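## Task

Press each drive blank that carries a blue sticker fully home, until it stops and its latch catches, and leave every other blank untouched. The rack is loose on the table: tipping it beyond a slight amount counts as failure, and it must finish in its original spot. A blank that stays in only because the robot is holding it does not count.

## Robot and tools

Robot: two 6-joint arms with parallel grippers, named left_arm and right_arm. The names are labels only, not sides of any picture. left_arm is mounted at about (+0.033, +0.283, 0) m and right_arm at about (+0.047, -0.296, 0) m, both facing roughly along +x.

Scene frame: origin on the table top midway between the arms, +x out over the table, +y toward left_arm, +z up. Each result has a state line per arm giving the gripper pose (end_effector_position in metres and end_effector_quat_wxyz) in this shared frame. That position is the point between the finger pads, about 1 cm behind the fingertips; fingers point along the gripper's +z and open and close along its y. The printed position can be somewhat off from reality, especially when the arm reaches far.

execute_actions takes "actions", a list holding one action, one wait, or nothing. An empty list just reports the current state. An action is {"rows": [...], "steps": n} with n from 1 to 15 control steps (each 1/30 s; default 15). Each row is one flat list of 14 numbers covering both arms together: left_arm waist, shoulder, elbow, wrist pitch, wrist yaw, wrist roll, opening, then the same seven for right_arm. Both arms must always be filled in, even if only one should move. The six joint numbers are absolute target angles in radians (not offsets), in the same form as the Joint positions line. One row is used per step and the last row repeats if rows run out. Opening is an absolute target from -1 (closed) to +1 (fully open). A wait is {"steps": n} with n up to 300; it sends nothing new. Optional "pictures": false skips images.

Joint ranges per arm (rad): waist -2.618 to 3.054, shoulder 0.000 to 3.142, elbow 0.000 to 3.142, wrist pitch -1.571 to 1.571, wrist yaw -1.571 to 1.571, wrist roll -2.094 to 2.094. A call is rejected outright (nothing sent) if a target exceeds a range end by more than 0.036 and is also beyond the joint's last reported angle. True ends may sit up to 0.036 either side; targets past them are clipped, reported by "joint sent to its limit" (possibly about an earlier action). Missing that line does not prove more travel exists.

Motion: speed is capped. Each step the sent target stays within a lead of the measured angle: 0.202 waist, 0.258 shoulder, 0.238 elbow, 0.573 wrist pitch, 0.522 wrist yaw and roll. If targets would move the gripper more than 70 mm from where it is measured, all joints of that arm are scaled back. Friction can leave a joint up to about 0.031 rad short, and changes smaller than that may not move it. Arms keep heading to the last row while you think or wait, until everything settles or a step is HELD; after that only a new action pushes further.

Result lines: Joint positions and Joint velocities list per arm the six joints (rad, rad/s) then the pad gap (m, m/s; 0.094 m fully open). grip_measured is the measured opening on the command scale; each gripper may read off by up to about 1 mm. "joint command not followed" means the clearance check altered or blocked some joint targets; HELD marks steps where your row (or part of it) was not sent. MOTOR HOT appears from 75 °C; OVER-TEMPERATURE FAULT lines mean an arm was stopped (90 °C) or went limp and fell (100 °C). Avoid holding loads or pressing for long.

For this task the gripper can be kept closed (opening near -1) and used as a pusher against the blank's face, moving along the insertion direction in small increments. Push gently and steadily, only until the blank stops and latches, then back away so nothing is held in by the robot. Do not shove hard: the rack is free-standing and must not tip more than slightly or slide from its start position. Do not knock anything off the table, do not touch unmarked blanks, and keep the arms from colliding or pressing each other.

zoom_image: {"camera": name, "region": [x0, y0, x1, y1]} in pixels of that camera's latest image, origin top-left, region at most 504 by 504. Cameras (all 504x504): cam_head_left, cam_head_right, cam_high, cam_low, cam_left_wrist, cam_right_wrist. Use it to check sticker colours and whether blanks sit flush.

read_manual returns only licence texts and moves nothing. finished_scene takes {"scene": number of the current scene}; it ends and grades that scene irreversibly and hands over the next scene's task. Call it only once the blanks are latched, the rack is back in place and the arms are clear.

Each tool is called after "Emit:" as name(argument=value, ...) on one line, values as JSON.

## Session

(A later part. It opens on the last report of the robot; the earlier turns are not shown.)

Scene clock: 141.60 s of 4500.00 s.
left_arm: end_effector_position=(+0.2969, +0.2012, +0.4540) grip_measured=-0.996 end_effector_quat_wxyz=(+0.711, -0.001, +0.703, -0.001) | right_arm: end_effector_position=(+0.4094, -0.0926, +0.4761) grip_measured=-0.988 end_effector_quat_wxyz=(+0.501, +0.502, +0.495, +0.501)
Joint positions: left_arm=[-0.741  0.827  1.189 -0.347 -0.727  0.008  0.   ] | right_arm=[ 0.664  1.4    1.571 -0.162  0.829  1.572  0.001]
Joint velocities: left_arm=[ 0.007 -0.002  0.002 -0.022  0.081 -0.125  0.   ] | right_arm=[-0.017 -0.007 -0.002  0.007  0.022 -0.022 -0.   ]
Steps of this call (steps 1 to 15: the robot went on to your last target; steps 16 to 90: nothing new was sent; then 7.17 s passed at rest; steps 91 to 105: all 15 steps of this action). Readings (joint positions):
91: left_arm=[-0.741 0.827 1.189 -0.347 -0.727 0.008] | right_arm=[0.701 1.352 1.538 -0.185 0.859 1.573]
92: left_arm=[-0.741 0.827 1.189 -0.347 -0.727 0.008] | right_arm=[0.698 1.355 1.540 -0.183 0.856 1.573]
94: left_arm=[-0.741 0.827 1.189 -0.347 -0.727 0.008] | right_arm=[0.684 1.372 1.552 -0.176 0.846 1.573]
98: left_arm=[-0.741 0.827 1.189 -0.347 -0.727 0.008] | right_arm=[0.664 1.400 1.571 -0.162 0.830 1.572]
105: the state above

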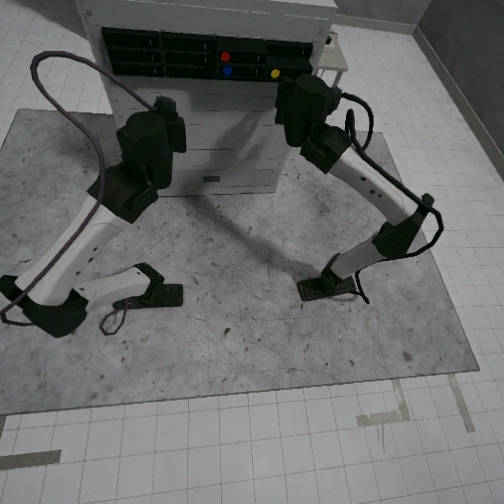

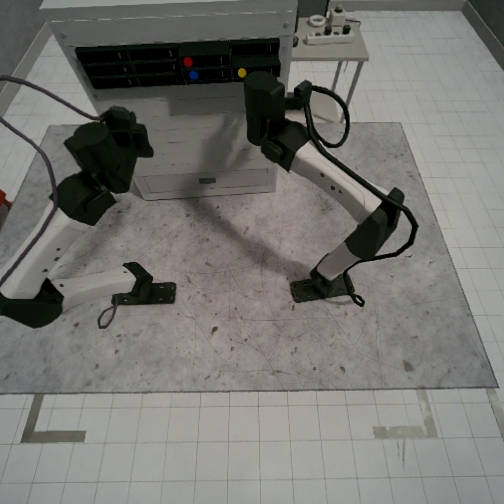

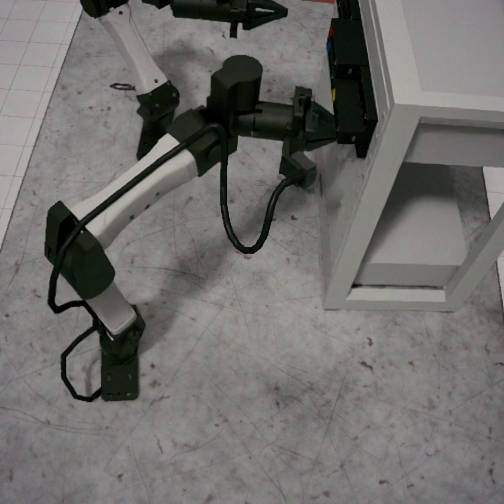

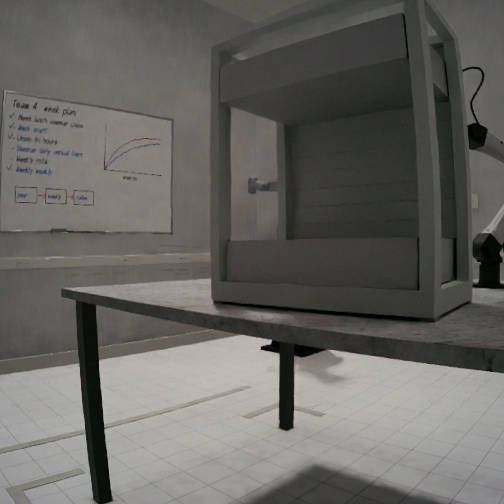

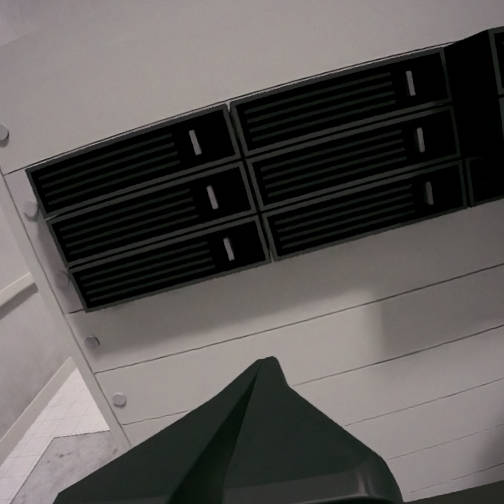

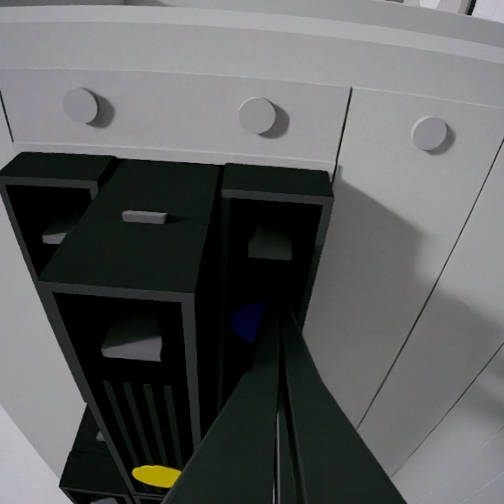

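Emit:
execute_actions(actions=[{"rows":[[-0.73,0.835,1.187,-0.352,-0.72,0,-1,0.63,1.47,1.595,-0.15,0.785,1.57,-1],[-0.73,0.835,1.187,-0.352,-0.72,0,-1,0.625,1.48,1.60,-0.15,0.785,1.57,-1],[-0.73,0.835,1.187,-0.352,-0.72,0,-1,0.62,1.49,1.605,-0.15,0.78,1.57,-1],[-0.73,0.835,1.187,-0.352,-0.72,0,-1,0.615,1.50,1.61,-0.15,0.78,1.57,-1],[-0.73,0.835,1.187,-0.352,-0.72,0,-1,0.61,1.51,1.615,-0.15,0.775,1.57,-1]],"steps":12}])

Scene clock: 149.27 s of 4500.00 s.
left_arm: end_effector_position=(+0.2969, +0.2012, +0.4540) grip_measured=-0.996 end_effector_quat_wxyz=(+0.711, -0.001, +0.703, -0.001) | right_arm: end_effector_position=(+0.4103, -0.0925, +0.4758) grip_measured=-0.988 end_effector_quat_wxyz=(+0.503, +0.503, +0.502, +0.492)
Joint positions: left_arm=[-0.741  0.827  1.189 -0.347 -0.727  0.008  0.   ] | right_arm=[ 0.663  1.41   1.597 -0.2    0.833  1.572  0.001]
Joint velocities: left_arm=[ 0.002 -0.002 -0.007  0.037 -0.051 -0.066  0.001] | right_arm=[ 0.002  0.012  0.007 -0.066 -0.007 -0.051 -0.   ]
Steps of this call (steps 1 to 15: the robot went on to your last target; steps 16 to 90: nothing new was sent; then 4.27 s passed at rest; steps 91 to 102: all 12 steps of this action). Readings (joint positions):
91: left_arm=[-0.741 0.827 1.189 -0.347 -0.727 0.008] | right_arm=[0.664 1.400 1.571 -0.162 0.829 1.572]
92: left_arm=[-0.741 0.827 1.189 -0.347 -0.727 0.008] | right_arm=[0.664 1.401 1.572 -0.164 0.829 1.572]
94: left_arm=[-0.741 0.827 1.189 -0.347 -0.727 0.008] | right_arm=[0.663 1.405 1.581 -0.176 0.831 1.572]
98: left_arm=[-0.741 0.827 1.189 -0.347 -0.727 0.008] | right_arm=[0.663 1.410 1.594 -0.196 0.833 1.572]
102: the state above

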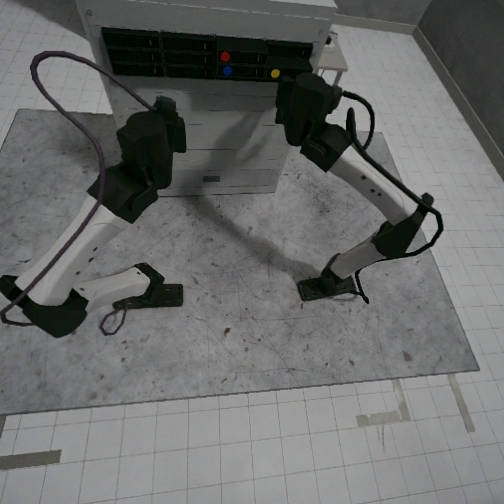

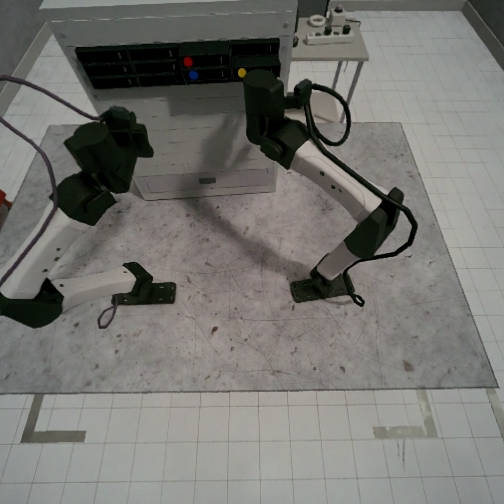

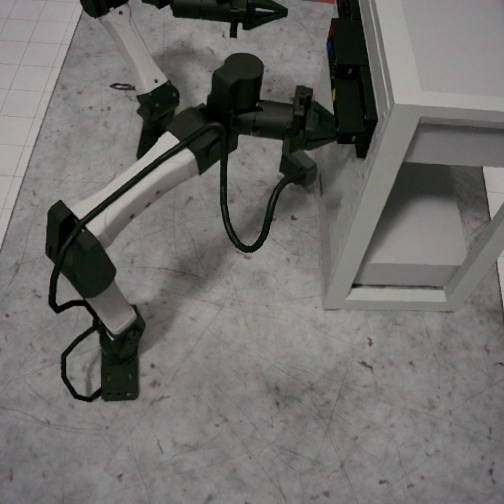

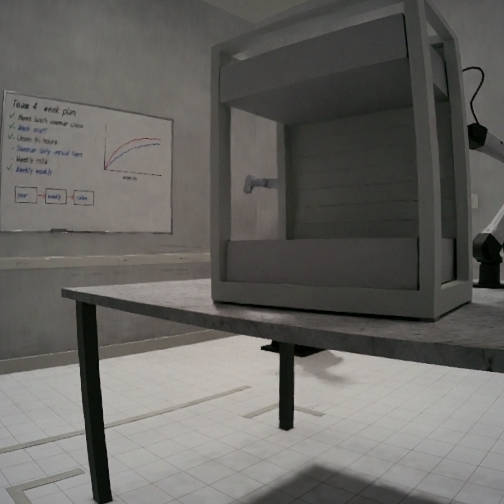

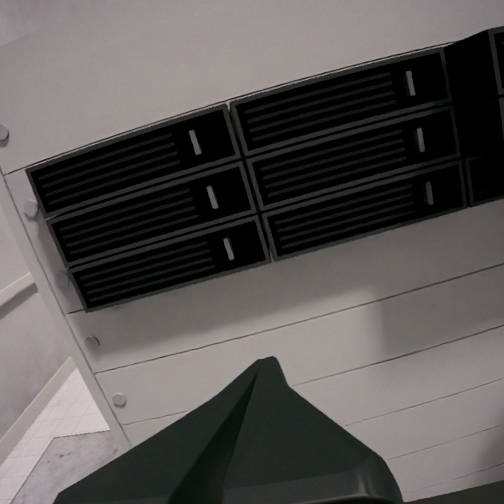

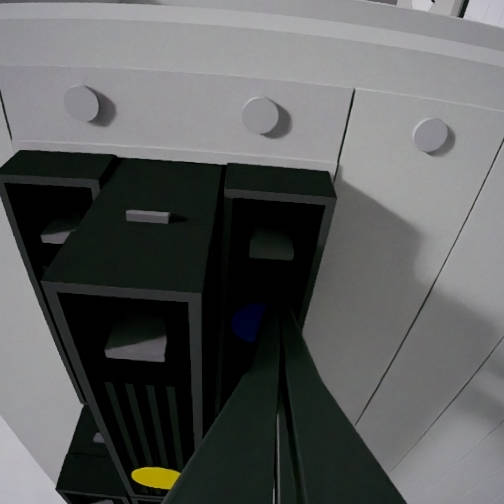

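Emit:
execute_actions(actions=[{"rows":[[-0.73,0.835,1.187,-0.352,-0.72,0,-1,0.68,1.39,1.565,-0.17,0.83,1.57,-1],[-0.73,0.835,1.187,-0.352,-0.72,0,-1,0.72,1.35,1.54,-0.19,0.88,1.57,-1],[-0.73,0.835,1.187,-0.352,-0.72,0,-1,0.76,1.31,1.51,-0.2,0.92,1.57,-1],[-0.73,0.835,1.187,-0.352,-0.72,0,-1,0.85,1.27,1.49,-0.22,1.0,1.57,-1]],"steps":15}])

Emit:
zoom_image(camera="cam_high", region=[280, 0, 430, 180])

Scene clock: 158.60 s of 4500.00 s.
left_arm: end_effector_position=(+0.2969, +0.2012, +0.4540) grip_measured=-0.996 end_effector_quat_wxyz=(+0.711, -0.001, +0.703, -0.001) | right_arm: end_effector_position=(+0.3479, -0.0848, +0.4820) grip_measured=-0.988 end_effector_quat_wxyz=(+0.491, +0.493, +0.504, +0.511)
Joint positions: left_arm=[-0.741  0.827  1.189 -0.347 -0.727  0.008  0.   ] | right_arm=[ 0.853  1.281  1.509 -0.219  0.98   1.572  0.001]
Joint velocities: left_arm=[ 0.007 -0.017  0.007 -0.022 -0.037  0.007 -0.   ] | right_arm=[ 0.002 -0.002 -0.002  0.066  0.022 -0.037  0.001]
Steps of this call (steps 1 to 15: the robot went on to your last target; steps 16 to 90: nothing new was sent; then 5.83 s passed at rest; steps 91 to 105: all 15 steps of this action). Readings (joint positions):
91: left_arm=[-0.741 0.827 1.189 -0.347 -0.727 0.008] | right_arm=[0.669 1.406 1.596 -0.201 0.835 1.572]
92: left_arm=[-0.741 0.827 1.189 -0.347 -0.727 0.008] | right_arm=[0.676 1.400 1.589 -0.196 0.841 1.572]
94: left_arm=[-0.741 0.827 1.189 -0.347 -0.727 0.008] | right_arm=[0.728 1.366 1.547 -0.198 0.879 1.572]
98: left_arm=[-0.741 0.827 1.189 -0.347 -0.727 0.008] | right_arm=[0.851 1.300 1.509 -0.218 0.937 1.572]
105: the state above

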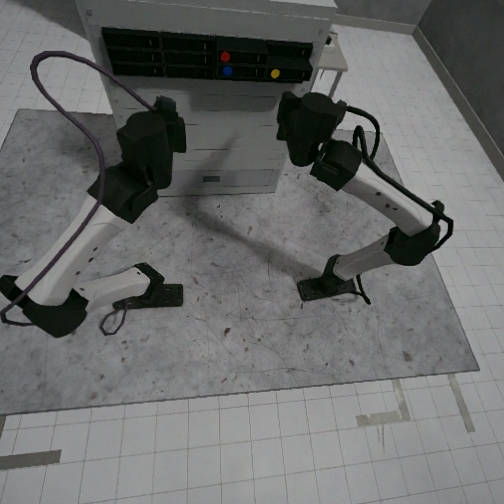

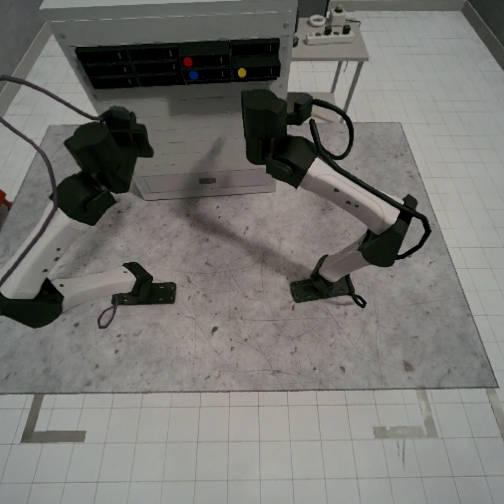

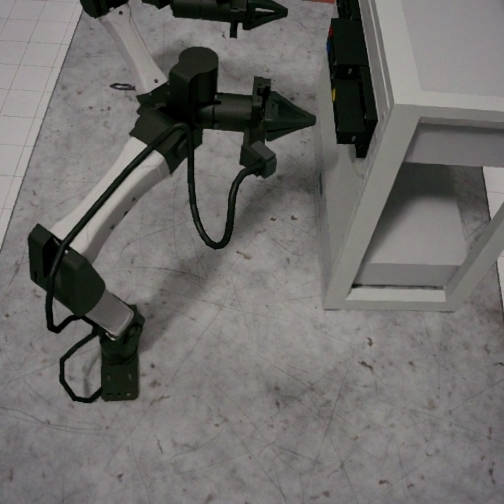

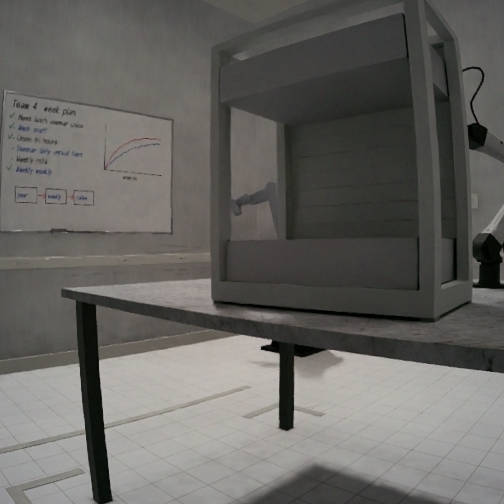

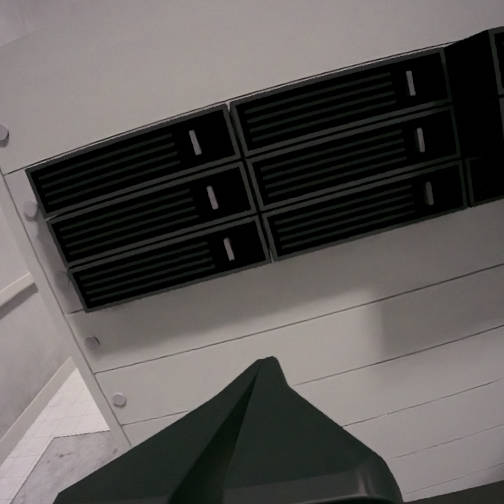

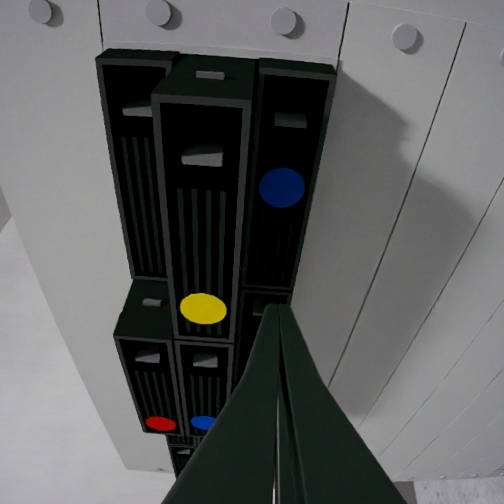

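Region (280, 0, 430, 180) of cam_high's 504x504 image, scaled by 2.800, with more detail than that image has.

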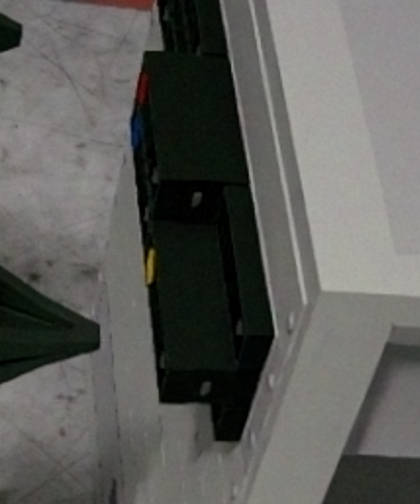

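Emit:
execute_actions(actions=[{"rows":[[-0.85,1.1,1.45,-0.34,-0.85,-1.57,-1,0.6,1.06,1.255,-0.193,1.0,1.57,-1],[-0.85,1.1,1.45,-0.34,-0.85,-1.57,-1,0.6,1.06,1.255,-0.193,1.0,1.57,-1],[-0.85,1.1,1.45,-0.34,-0.85,-1.57,-1,0.6,1.06,1.255,-0.193,1.0,1.57,-1],[-0.85,1.1,1.45,-0.34,-0.85,-1.57,-1,0.2,1.06,1.255,-0.193,1.0,1.57,-1]],"steps":15}], pictures=false)

Emit:
execute_actions(actions=[{"rows":[[-1.06,1.505,1.83,-0.32,-1.05,-1.57,-1,0.2,1.06,1.255,-0.193,1.0,1.57,-1]],"steps":15}], pictures=false)

Emit:
execute_actions(actions=[{"steps":20}])

Scene clock: 172.10 s of 4500.00 s.
left_arm: end_effector_position=(+0.3313, +0.1479, +0.4882) grip_measured=-0.997 end_effector_quat_wxyz=(+0.554, -0.446, +0.547, -0.442) | right_arm: end_effector_position=(+0.3698, -0.3292, +0.4515) grip_measured=-0.988 end_effector_quat_wxyz=(+0.631, +0.632, +0.320, +0.315)
Joint positions: left_arm=[-0.84   1.103  1.441 -0.33  -0.838 -1.352  0.   ] | right_arm=[ 0.203  1.079  1.275 -0.204  1.001  1.572  0.001]
Joint velocities: left_arm=[ 0.002 -0.007 -0.007  0.022 -0.007 -1.458 -0.   ] | right_arm=[-0.027  0.002 -0.012  0.022  0.007 -0.051 -0.   ]
Steps of this call (steps 1 to 15: the robot went on to your last target; steps 16 to 90: nothing new was sent; then 10.00 s passed at rest; steps 91 to 105: all 15 steps of this action). Readings (joint positions):
91: left_arm=[-0.758 0.856 1.229 -0.377 -0.752 -0.069] | right_arm=[0.834 1.264 1.481 -0.199 0.979 1.572]
92: left_arm=[-0.791 0.921 1.310 -0.380 -0.776 -0.169] | right_arm=[0.790 1.225 1.422 -0.195 0.974 1.572]
94: left_arm=[-0.830 1.036 1.424 -0.328 -0.796 -0.365] | right_arm=[0.664 1.146 1.320 -0.204 0.977 1.572]
98: left_arm=[-0.840 1.102 1.441 -0.328 -0.817 -0.758] | right_arm=[0.365 1.085 1.275 -0.208 0.987 1.572]
105: the state above

Scene clock: 172.60 s of 4500.00 s.
left_arm: end_effector_position=(+0.3556, +0.0256, +0.5022) grip_measured=-0.997 end_effector_quat_wxyz=(+0.504, -0.491, +0.514, -0.490) | right_arm: end_effector_position=(+0.3698, -0.3292, +0.4515) grip_measured=-0.988 end_effector_quat_wxyz=(+0.631, +0.632, +0.320, +0.315)
Joint positions: left_arm=[-1.053  1.518  1.813 -0.318 -1.031 -1.553  0.   ] | right_arm=[ 0.203  1.079  1.275 -0.204  1.001  1.572  0.001]
Joint velocities: left_arm=[-0.017 -0.051 -0.012 -0.022 -0.095 -0.066 -0.   ] | right_arm=[-0.007 -0.012 -0.007  0.007 -0.051  0.037 -0.   ]
Steps of this call (steps 1 to 15: all 15 steps of this action). Readings (joint positions):
1: left_arm=[-0.867 1.128 1.477 -0.354 -0.878 -1.392] | right_arm=[0.203 1.079 1.275 -0.204 1.001 1.572]
2: left_arm=[-0.921 1.183 1.552 -0.353 -0.913 -1.420] | right_arm=[0.203 1.079 1.275 -0.204 1.001 1.572]
4: left_arm=[-1.008 1.317 1.712 -0.326 -0.954 -1.466] | right_arm=[0.203 1.079 1.275 -0.204 1.001 1.572]
8: left_arm=[-1.053 1.485 1.813 -0.297 -0.997 -1.522] | right_arm=[0.203 1.079 1.275 -0.204 1.001 1.572]
15: the state above

Scene clock: 173.27 s of 4500.00 s.
left_arm: end_effector_position=(+0.3553, +0.0281, +0.5028) grip_measured=-0.997 end_effector_quat_wxyz=(+0.505, -0.496, +0.509, -0.490) | right_arm: end_effector_position=(+0.3698, -0.3292, +0.4515) grip_measured=-0.988 end_effector_quat_wxyz=(+0.631, +0.632, +0.320, +0.315)
Joint positions: left_arm=[-1.053  1.517  1.813 -0.318 -1.043 -1.561  0.   ] | right_arm=[ 0.203  1.079  1.275 -0.204  1.001  1.572  0.001]
Joint velocities: left_arm=[-0.002 -0.002 -0.017 -0.051 -0.081  0.007 -0.   ] | right_arm=[-0.022  0.007  0.007  0.022  0.037 -0.037  0.   ]
Steps of this call (steps 1 to 20: the robot went on to your last target). Readings (joint positions):
1: left_arm=[-1.053 1.517 1.813 -0.318 -1.033 -1.555] | right_arm=[0.203 1.079 1.275 -0.204 1.001 1.572]
2: left_arm=[-1.053 1.517 1.813 -0.318 -1.036 -1.556] | right_arm=[0.203 1.079 1.275 -0.204 1.001 1.572]
4: left_arm=[-1.053 1.517 1.813 -0.318 -1.038 -1.558] | right_arm=[0.203 1.079 1.275 -0.204 1.001 1.572]
8: left_arm=[-1.053 1.517 1.813 -0.318 -1.041 -1.560] | right_arm=[0.203 1.079 1.275 -0.204 1.001 1.572]
20: the state above

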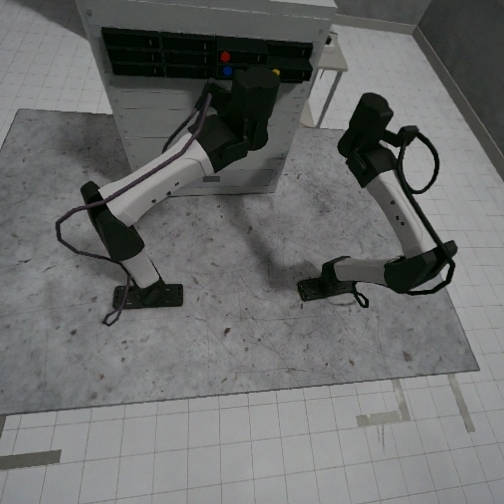

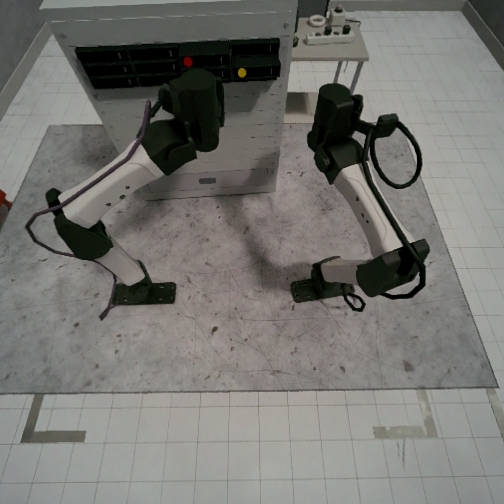

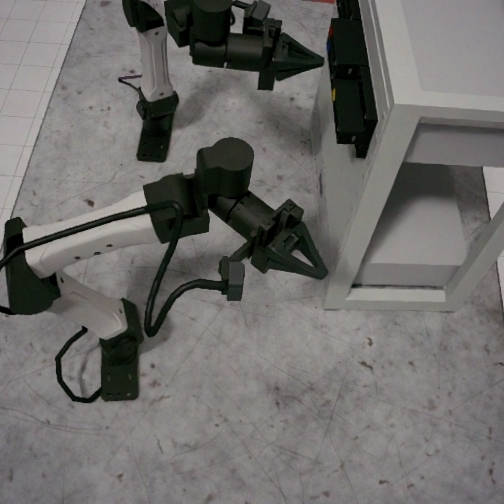

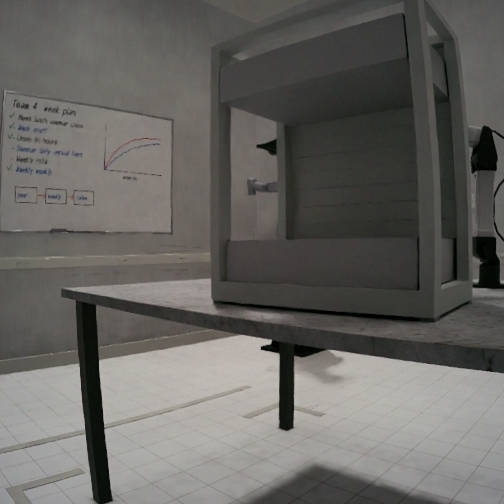

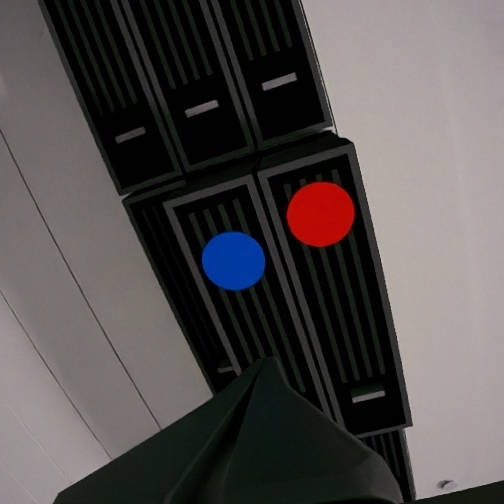

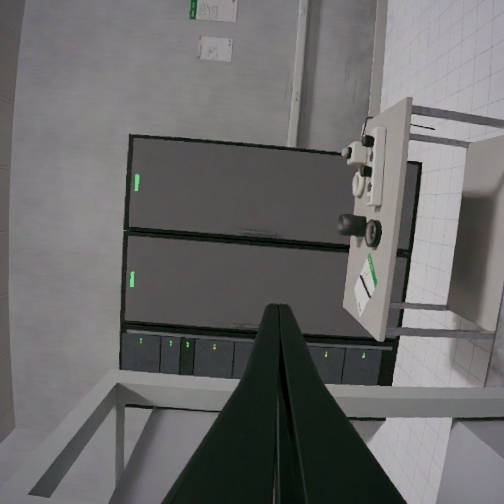

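Emit:
execute_actions(actions=[{"rows":[[-1.02,1.52,1.77,-0.275,-1.0,-1.57,-1,0.2,1.06,1.255,-0.193,1.0,1.57,-1],[-1.02,1.52,1.77,-0.265,-1.0,-1.57,-1,0.2,1.06,1.255,-0.193,1.0,1.57,-1],[-1.02,1.52,1.77,-0.26,-1.0,-1.57,-1,0.2,1.06,1.255,-0.193,1.0,1.57,-1],[-1.02,1.525,1.77,-0.255,-1.0,-1.57,-1,0.2,1.06,1.255,-0.193,1.0,1.57,-1],[-1.0,1.53,1.77,-0.25,-0.98,-1.57,-1,0.2,1.06,1.255,-0.193,1.0,1.57,-1],[-0.985,1.535,1.775,-0.245,-0.965,-1.57,-1,0.2,1.06,1.255,-0.193,1.0,1.57,-1],[-0.97,1.54,1.78,-0.245,-0.95,-1.57,-1,0.2,1.06,1.255,-0.193,1.0,1.57,-1]],"steps":15}])

Scene clock: 183.73 s of 4500.00 s.
left_arm: end_effector_position=(+0.3720, +0.0324, +0.5040) grip_measured=-0.997 end_effector_quat_wxyz=(+0.497, -0.495, +0.502, -0.506) | right_arm: end_effector_position=(+0.3698, -0.3292, +0.4515) grip_measured=-0.988 end_effector_quat_wxyz=(+0.631, +0.632, +0.320, +0.315)
Joint positions: left_arm=[-0.992  1.517  1.794 -0.264 -0.963 -1.562  0.   ] | right_arm=[ 0.203  1.079  1.275 -0.204  1.001  1.572  0.001]
Joint velocities: left_arm=[ 0.002 -0.027 -0.002 -0.051 -0.007 -0.051 -0.   ] | right_arm=[-0.002 -0.007 -0.007 -0.066 -0.051  0.007  0.   ]
Steps of this call (steps 1 to 15: the robot went on to your last target; steps 16 to 90: nothing new was sent; then 6.97 s passed at rest; steps 91 to 105: all 15 steps of this action). Readings (joint positions):
91: left_arm=[-1.050 1.517 1.810 -0.310 -1.038 -1.561] | right_arm=[0.203 1.079 1.275 -0.204 1.001 1.572]
92: left_arm=[-1.045 1.517 1.805 -0.300 -1.031 -1.561] | right_arm=[0.203 1.079 1.275 -0.204 1.001 1.572]
94: left_arm=[-1.033 1.517 1.797 -0.286 -1.023 -1.562] | right_arm=[0.203 1.079 1.275 -0.204 1.001 1.572]
98: left_arm=[-1.003 1.517 1.794 -0.269 -0.984 -1.562] | right_arm=[0.203 1.079 1.275 -0.204 1.001 1.572]
105: the state above

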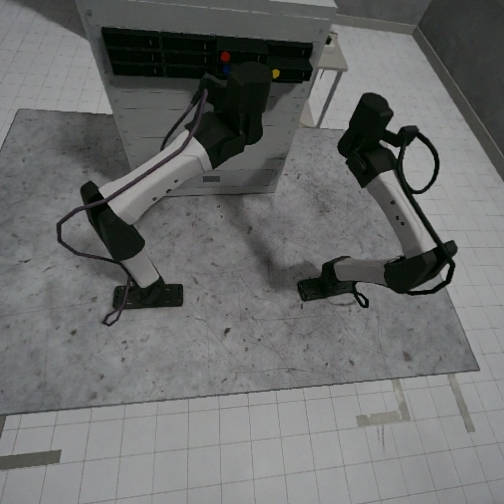

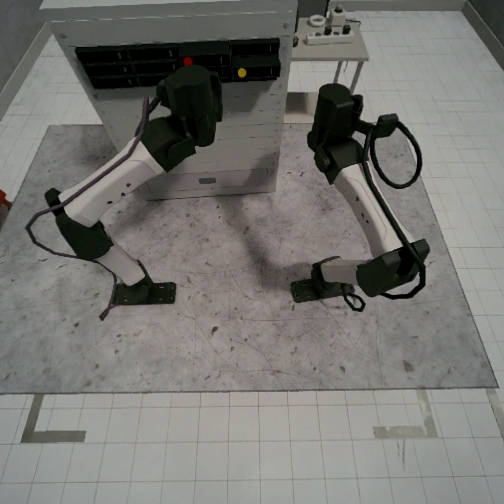

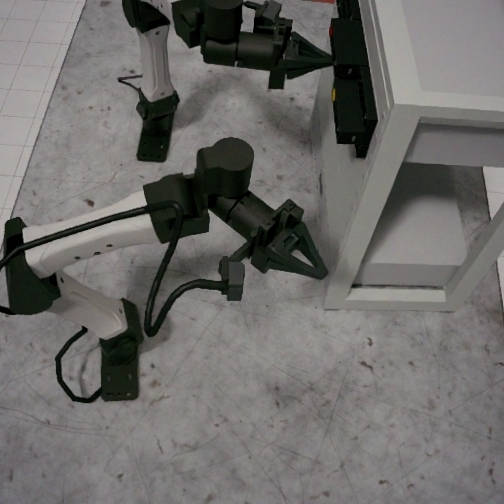

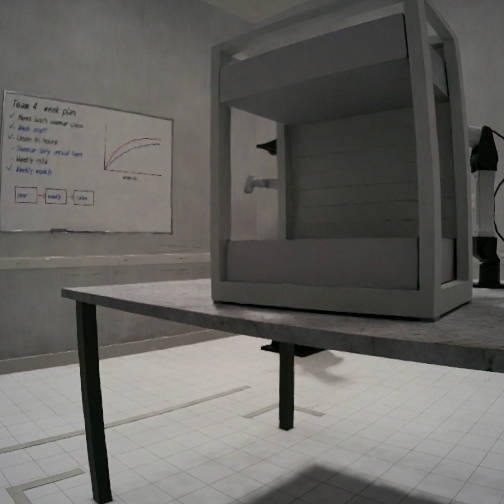

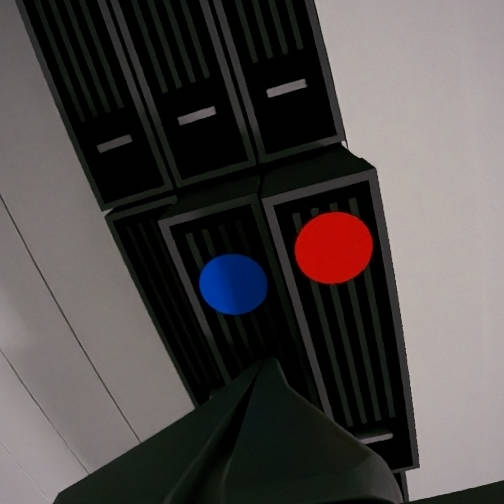

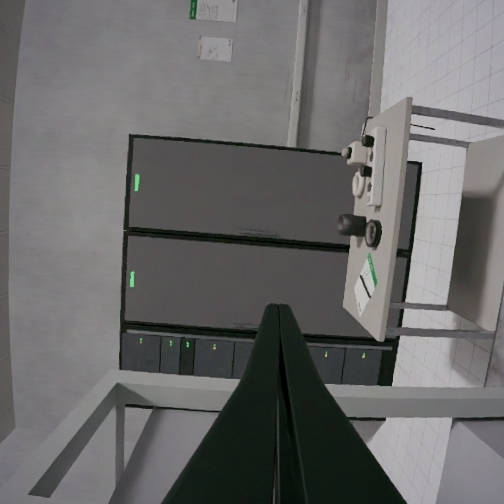

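Emit:
execute_actions(actions=[{"rows":[[-0.97,1.52,1.75,-0.24,-0.95,-1.57,-1,0.2,1.06,1.255,-0.193,1.0,1.57,-1],[-0.97,1.52,1.735,-0.235,-0.95,-1.57,-1,0.2,1.06,1.255,-0.193,1.0,1.57,-1],[-0.97,1.53,1.725,-0.23,-0.95,-1.57,-1,0.2,1.06,1.255,-0.193,1.0,1.57,-1],[-0.96,1.54,1.725,-0.225,-0.94,-1.57,-1,0.2,1.06,1.255,-0.193,1.0,1.57,-1],[-0.95,1.55,1.725,-0.22,-0.93,-1.57,-1,0.2,1.06,1.255,-0.193,1.0,1.57,-1]],"steps":12}])

Scene clock: 189.33 s of 4500.00 s.
left_arm: end_effector_position=(+0.3791, +0.0306, +0.4964) grip_measured=-0.997 end_effector_quat_wxyz=(+0.495, -0.493, +0.501, -0.510) | right_arm: end_effector_position=(+0.3698, -0.3292, +0.4515) grip_measured=-0.988 end_effector_quat_wxyz=(+0.631, +0.632, +0.320, +0.315)
Joint positions: left_arm=[-0.973  1.516  1.753 -0.218 -0.937 -1.562  0.   ] | right_arm=[ 0.203  1.079  1.275 -0.204  1.001  1.572  0.001]
Joint velocities: left_arm=[-0.002  0.002 -0.002 -0.11   0.022 -0.066  0.   ] | right_arm=[-0.007 -0.017 -0.017 -0.037 -0.037 -0.022 -0.001]
Steps of this call (steps 1 to 15: the robot went on to your last target; steps 16 to 90: nothing new was sent; then 2.20 s passed at rest; steps 91 to 102: all 12 steps of this action). Readings (joint positions):
91: left_arm=[-0.992 1.517 1.790 -0.260 -0.962 -1.562] | right_arm=[0.203 1.079 1.275 -0.204 1.001 1.572]
92: left_arm=[-0.992 1.516 1.784 -0.250 -0.962 -1.562] | right_arm=[0.203 1.079 1.275 -0.204 1.001 1.572]
94: left_arm=[-0.991 1.516 1.769 -0.234 -0.961 -1.562] | right_arm=[0.203 1.079 1.275 -0.204 1.001 1.572]
98: left_arm=[-0.975 1.516 1.754 -0.220 -0.941 -1.562] | right_arm=[0.203 1.079 1.275 -0.204 1.001 1.572]
102: the state above

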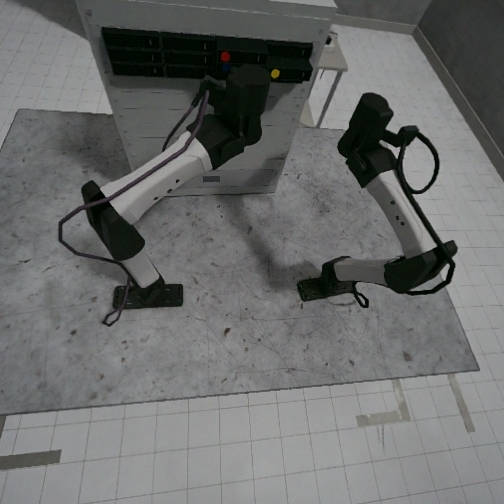

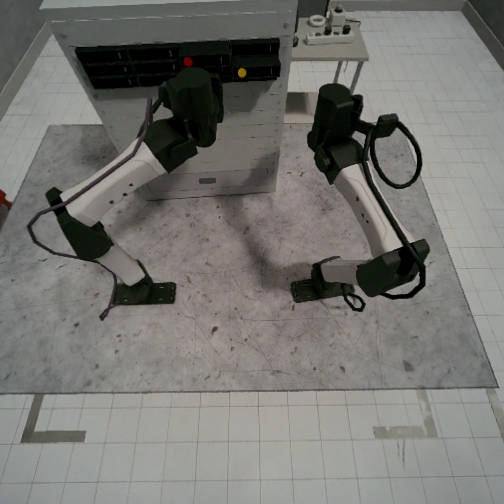

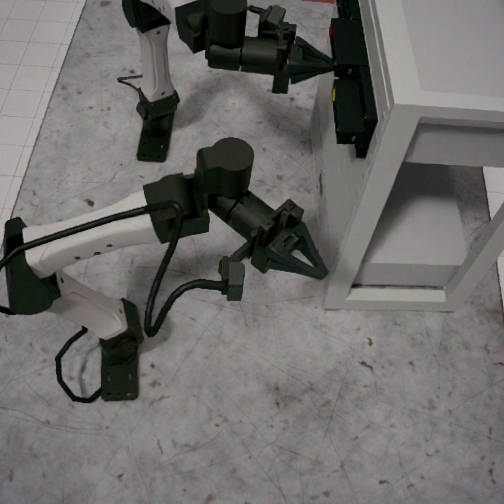

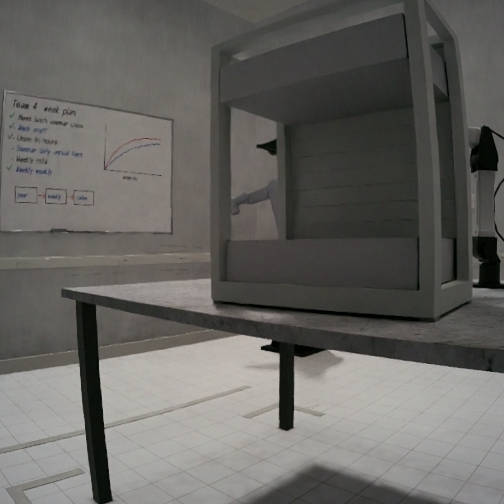

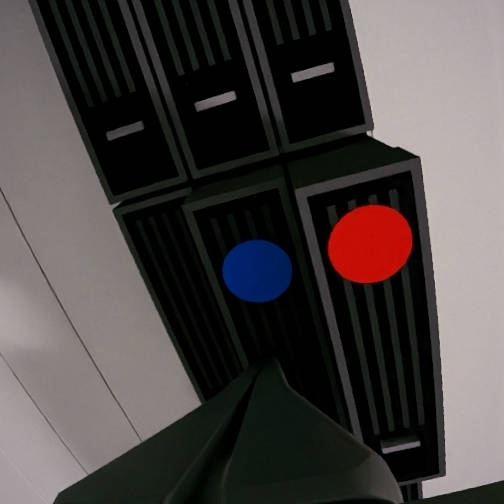

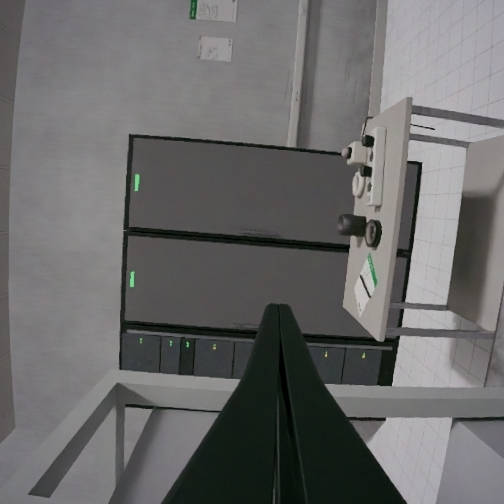

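Emit:
execute_actions(actions=[{"rows":[[-0.95,1.565,1.765,-0.22,-0.92,-1.57,-1,0.2,1.06,1.255,-0.193,1.0,1.57,-1],[-0.94,1.575,1.785,-0.225,-0.91,-1.57,-1,0.2,1.06,1.255,-0.193,1.0,1.57,-1],[-0.93,1.585,1.80,-0.23,-0.90,-1.57,-1,0.2,1.06,1.255,-0.193,1.0,1.57,-1],[-0.92,1.60,1.81,-0.235,-0.89,-1.57,-1,0.2,1.06,1.255,-0.193,1.0,1.57,-1],[-0.91,1.615,1.82,-0.235,-0.88,-1.57,-1,0.2,1.06,1.255,-0.193,1.0,1.57,-1],[-0.90,1.63,1.83,-0.235,-0.87,-1.57,-1,0.2,1.06,1.255,-0.193,1.0,1.57,-1],[-0.89,1.645,1.84,-0.235,-0.86,-1.57,-1,0.2,1.06,1.255,-0.193,1.0,1.57,-1]],"steps":15}])

Scene clock: 197.20 s of 4500.00 s.
left_arm: end_effector_position=(+0.4009, +0.0276, +0.4991) grip_measured=-0.997 end_effector_quat_wxyz=(+0.497, -0.495, +0.500, -0.508) | right_arm: end_effector_position=(+0.3698, -0.3292, +0.4515) grip_measured=-0.988 end_effector_quat_wxyz=(+0.631, +0.632, +0.320, +0.315)
Joint positions: left_arm=[-0.925  1.583  1.832 -0.232 -0.897 -1.562  0.   ] | right_arm=[ 0.203  1.079  1.275 -0.204  1.001  1.572  0.001]
Joint velocities: left_arm=[ 0.012 -0.012 -0.002 -0.051  0.007  0.022  0.   ] | right_arm=[-0.002  0.002 -0.012  0.051 -0.022 -0.037  0.   ]
Steps of this call (steps 1 to 15: the robot went on to your last target; steps 16 to 90: nothing new was sent; then 4.37 s passed at rest; steps 91 to 105: all 15 steps of this action). Readings (joint positions):
91: left_arm=[-0.973 1.517 1.753 -0.218 -0.936 -1.562] | right_arm=[0.203 1.079 1.275 -0.204 1.001 1.572]
92: left_arm=[-0.971 1.519 1.757 -0.219 -0.936 -1.562] | right_arm=[0.203 1.079 1.275 -0.204 1.001 1.572]
94: left_arm=[-0.960 1.537 1.779 -0.222 -0.927 -1.562] | right_arm=[0.203 1.079 1.275 -0.204 1.001 1.572]
98: left_arm=[-0.925 1.581 1.824 -0.223 -0.909 -1.562] | right_arm=[0.203 1.079 1.275 -0.204 1.001 1.572]
105: the state above

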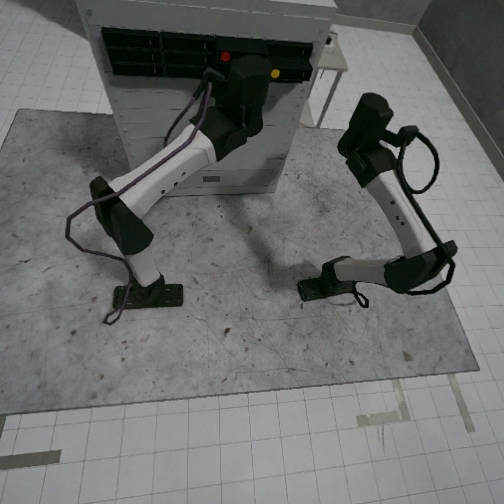

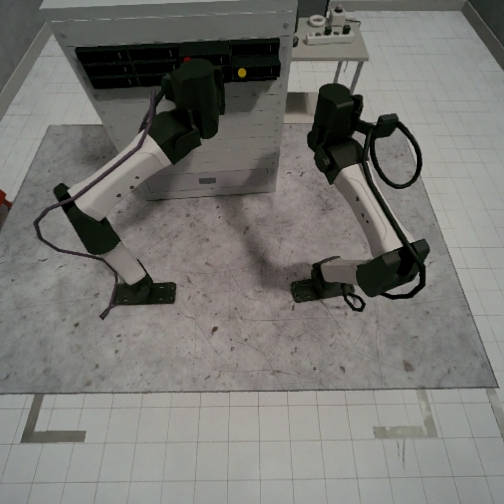

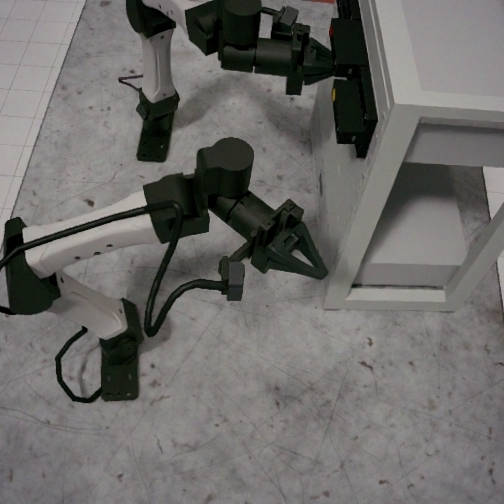

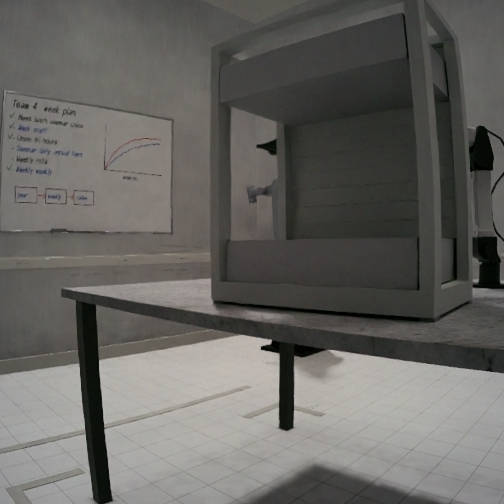

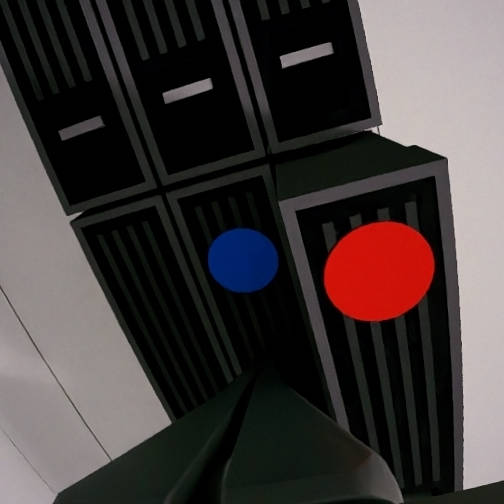

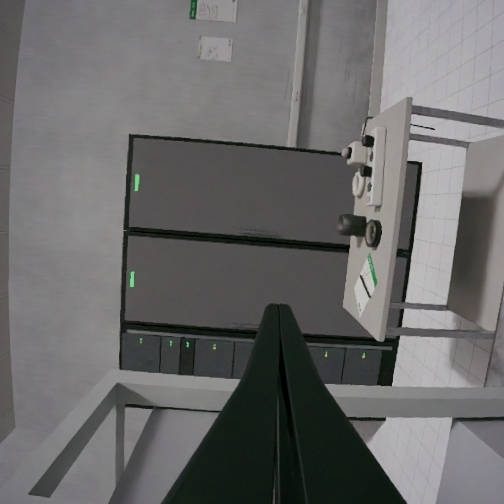

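Emit:
execute_actions(actions=[{"rows":[[-0.88,1.66,1.845,-0.235,-0.86,-1.57,-1,0.2,1.06,1.255,-0.193,1.0,1.57,-1],[-0.87,1.675,1.85,-0.235,-0.86,-1.57,-1,0.2,1.06,1.255,-0.193,1.0,1.57,-1],[-0.865,1.69,1.855,-0.235,-0.86,-1.57,-1,0.2,1.06,1.255,-0.193,1.0,1.57,-1]],"steps":10}], pictures=false)

Emit:
execute_actions(actions=[{"rows":[[-0.93,1.58,1.82,-0.235,-0.90,-1.57,-1,0.2,1.06,1.255,-0.193,1.0,1.57,-1],[-0.97,1.52,1.77,-0.245,-0.95,-1.57,-1,0.2,1.06,1.255,-0.193,1.0,1.57,-1],[-1.0,1.47,1.73,-0.25,-0.99,-1.57,-1,0.2,1.06,1.255,-0.193,1.0,1.57,-1],[-1.02,1.43,1.70,-0.26,-1.02,-1.57,-1,0.2,1.06,1.255,-0.193,1.0,1.57,-1]],"steps":15}])

Scene clock: 203.33 s of 4500.00 s.
left_arm: end_effector_position=(+0.4021, +0.0278, +0.4986) grip_measured=-0.997 end_effector_quat_wxyz=(+0.500, -0.496, +0.503, -0.501) | right_arm: end_effector_position=(+0.3698, -0.3292, +0.4515) grip_measured=-0.988 end_effector_quat_wxyz=(+0.631, +0.632, +0.320, +0.315)
Joint positions: left_arm=[-0.924  1.593  1.852 -0.256 -0.903 -1.563  0.   ] | right_arm=[ 0.203  1.079  1.275 -0.204  1.001  1.572  0.001]
Joint velocities: left_arm=[-0.007 -0.027  0.012 -0.007  0.022  0.007 -0.001] | right_arm=[ 0.002 -0.007 -0.007 -0.022  0.066 -0.022 -0.001]
Steps of this call (steps 1 to 15: the robot went on to your last target; steps 16 to 90: nothing new was sent; then 2.80 s passed at rest; steps 91 to 100: all 10 steps of this action). Readings (joint positions):
91: left_arm=[-0.924 1.584 1.832 -0.232 -0.897 -1.562] | right_arm=[0.203 1.079 1.275 -0.204 1.001 1.572]
92: left_arm=[-0.924 1.586 1.836 -0.236 -0.897 -1.562] | right_arm=[0.203 1.079 1.275 -0.204 1.001 1.572]
94: left_arm=[-0.924 1.591 1.845 -0.247 -0.902 -1.563] | right_arm=[0.203 1.079 1.275 -0.204 1.001 1.572]
98: left_arm=[-0.924 1.593 1.851 -0.255 -0.903 -1.563] | right_arm=[0.203 1.079 1.275 -0.204 1.001 1.572]
100: the state above

Scene clock: 203.83 s of 4500.00 s.
left_arm: end_effector_position=(+0.3519, +0.0539, +0.5111) grip_measured=-0.997 end_effector_quat_wxyz=(+0.499, -0.503, +0.485, -0.513) | right_arm: end_effector_position=(+0.3698, -0.3292, +0.4515) grip_measured=-0.988 end_effector_quat_wxyz=(+0.631, +0.632, +0.320, +0.315)
Joint positions: left_arm=[-1.016  1.427  1.722 -0.25  -1.007 -1.563  0.   ] | right_arm=[ 0.203  1.079  1.275 -0.204  1.001  1.572  0.001]
Joint velocities: left_arm=[-0.002 -0.002 -0.002 -0.007 -0.007 -0.022 -0.002] | right_arm=[-0.017 -0.002  0.007  0.007 -0.066 -0.081  0.   ]
Steps of this call (steps 1 to 15: all 15 steps of this action). Readings (joint positions):
1: left_arm=[-0.929 1.588 1.851 -0.256 -0.904 -1.563] | right_arm=[0.203 1.079 1.275 -0.204 1.001 1.572]
2: left_arm=[-0.933 1.580 1.838 -0.247 -0.909 -1.563] | right_arm=[0.203 1.079 1.275 -0.204 1.001 1.572]
4: left_arm=[-0.963 1.531 1.771 -0.247 -0.938 -1.563] | right_arm=[0.203 1.079 1.275 -0.204 1.001 1.572]
8: left_arm=[-1.016 1.451 1.722 -0.258 -0.980 -1.563] | right_arm=[0.203 1.079 1.275 -0.204 1.001 1.572]
15: the state above

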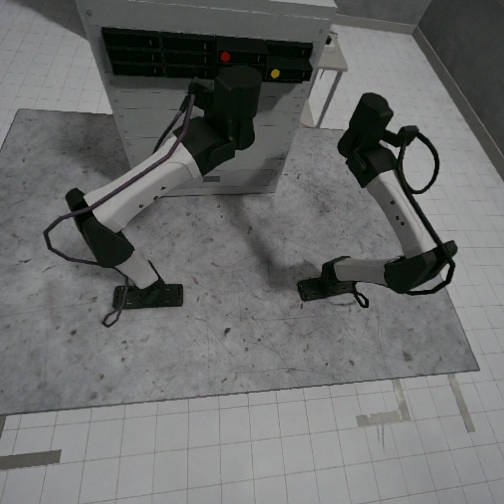

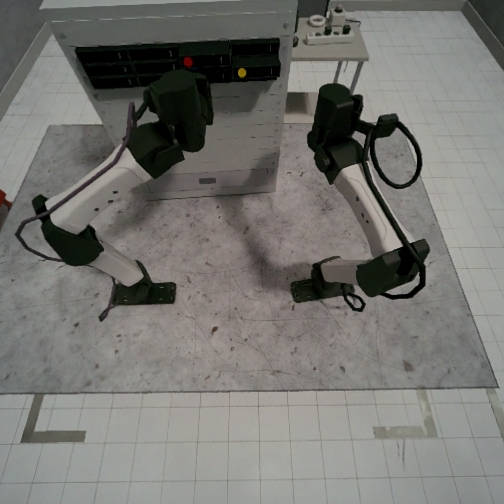

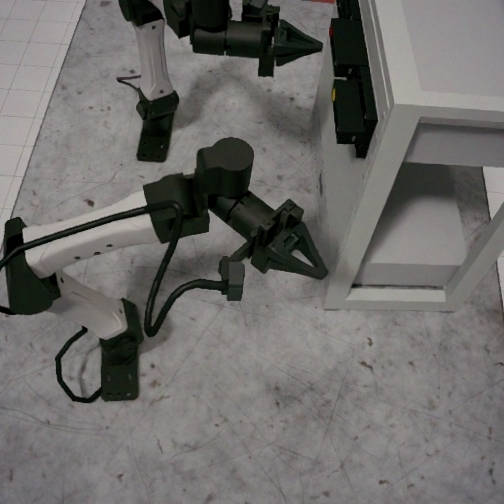

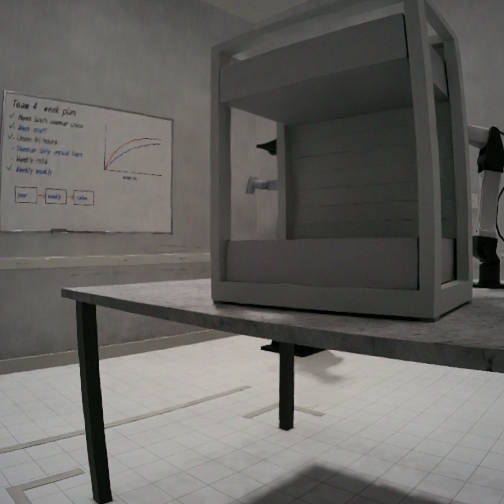

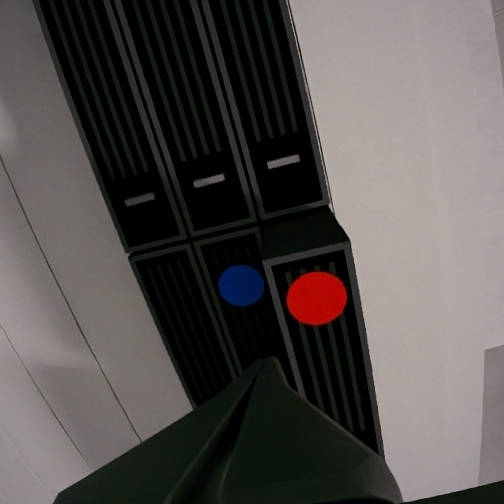

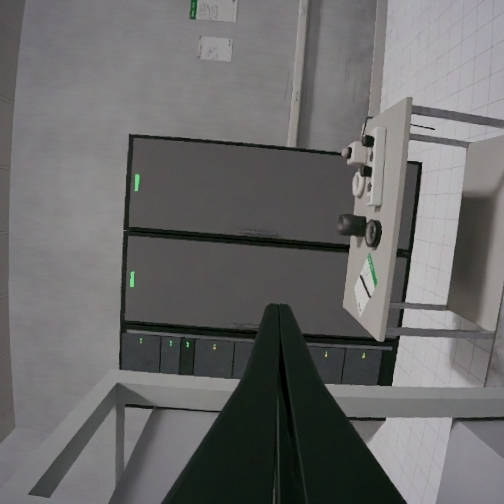

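Emit:
finished_scene(scene=1)

The scene is finished: the task was done.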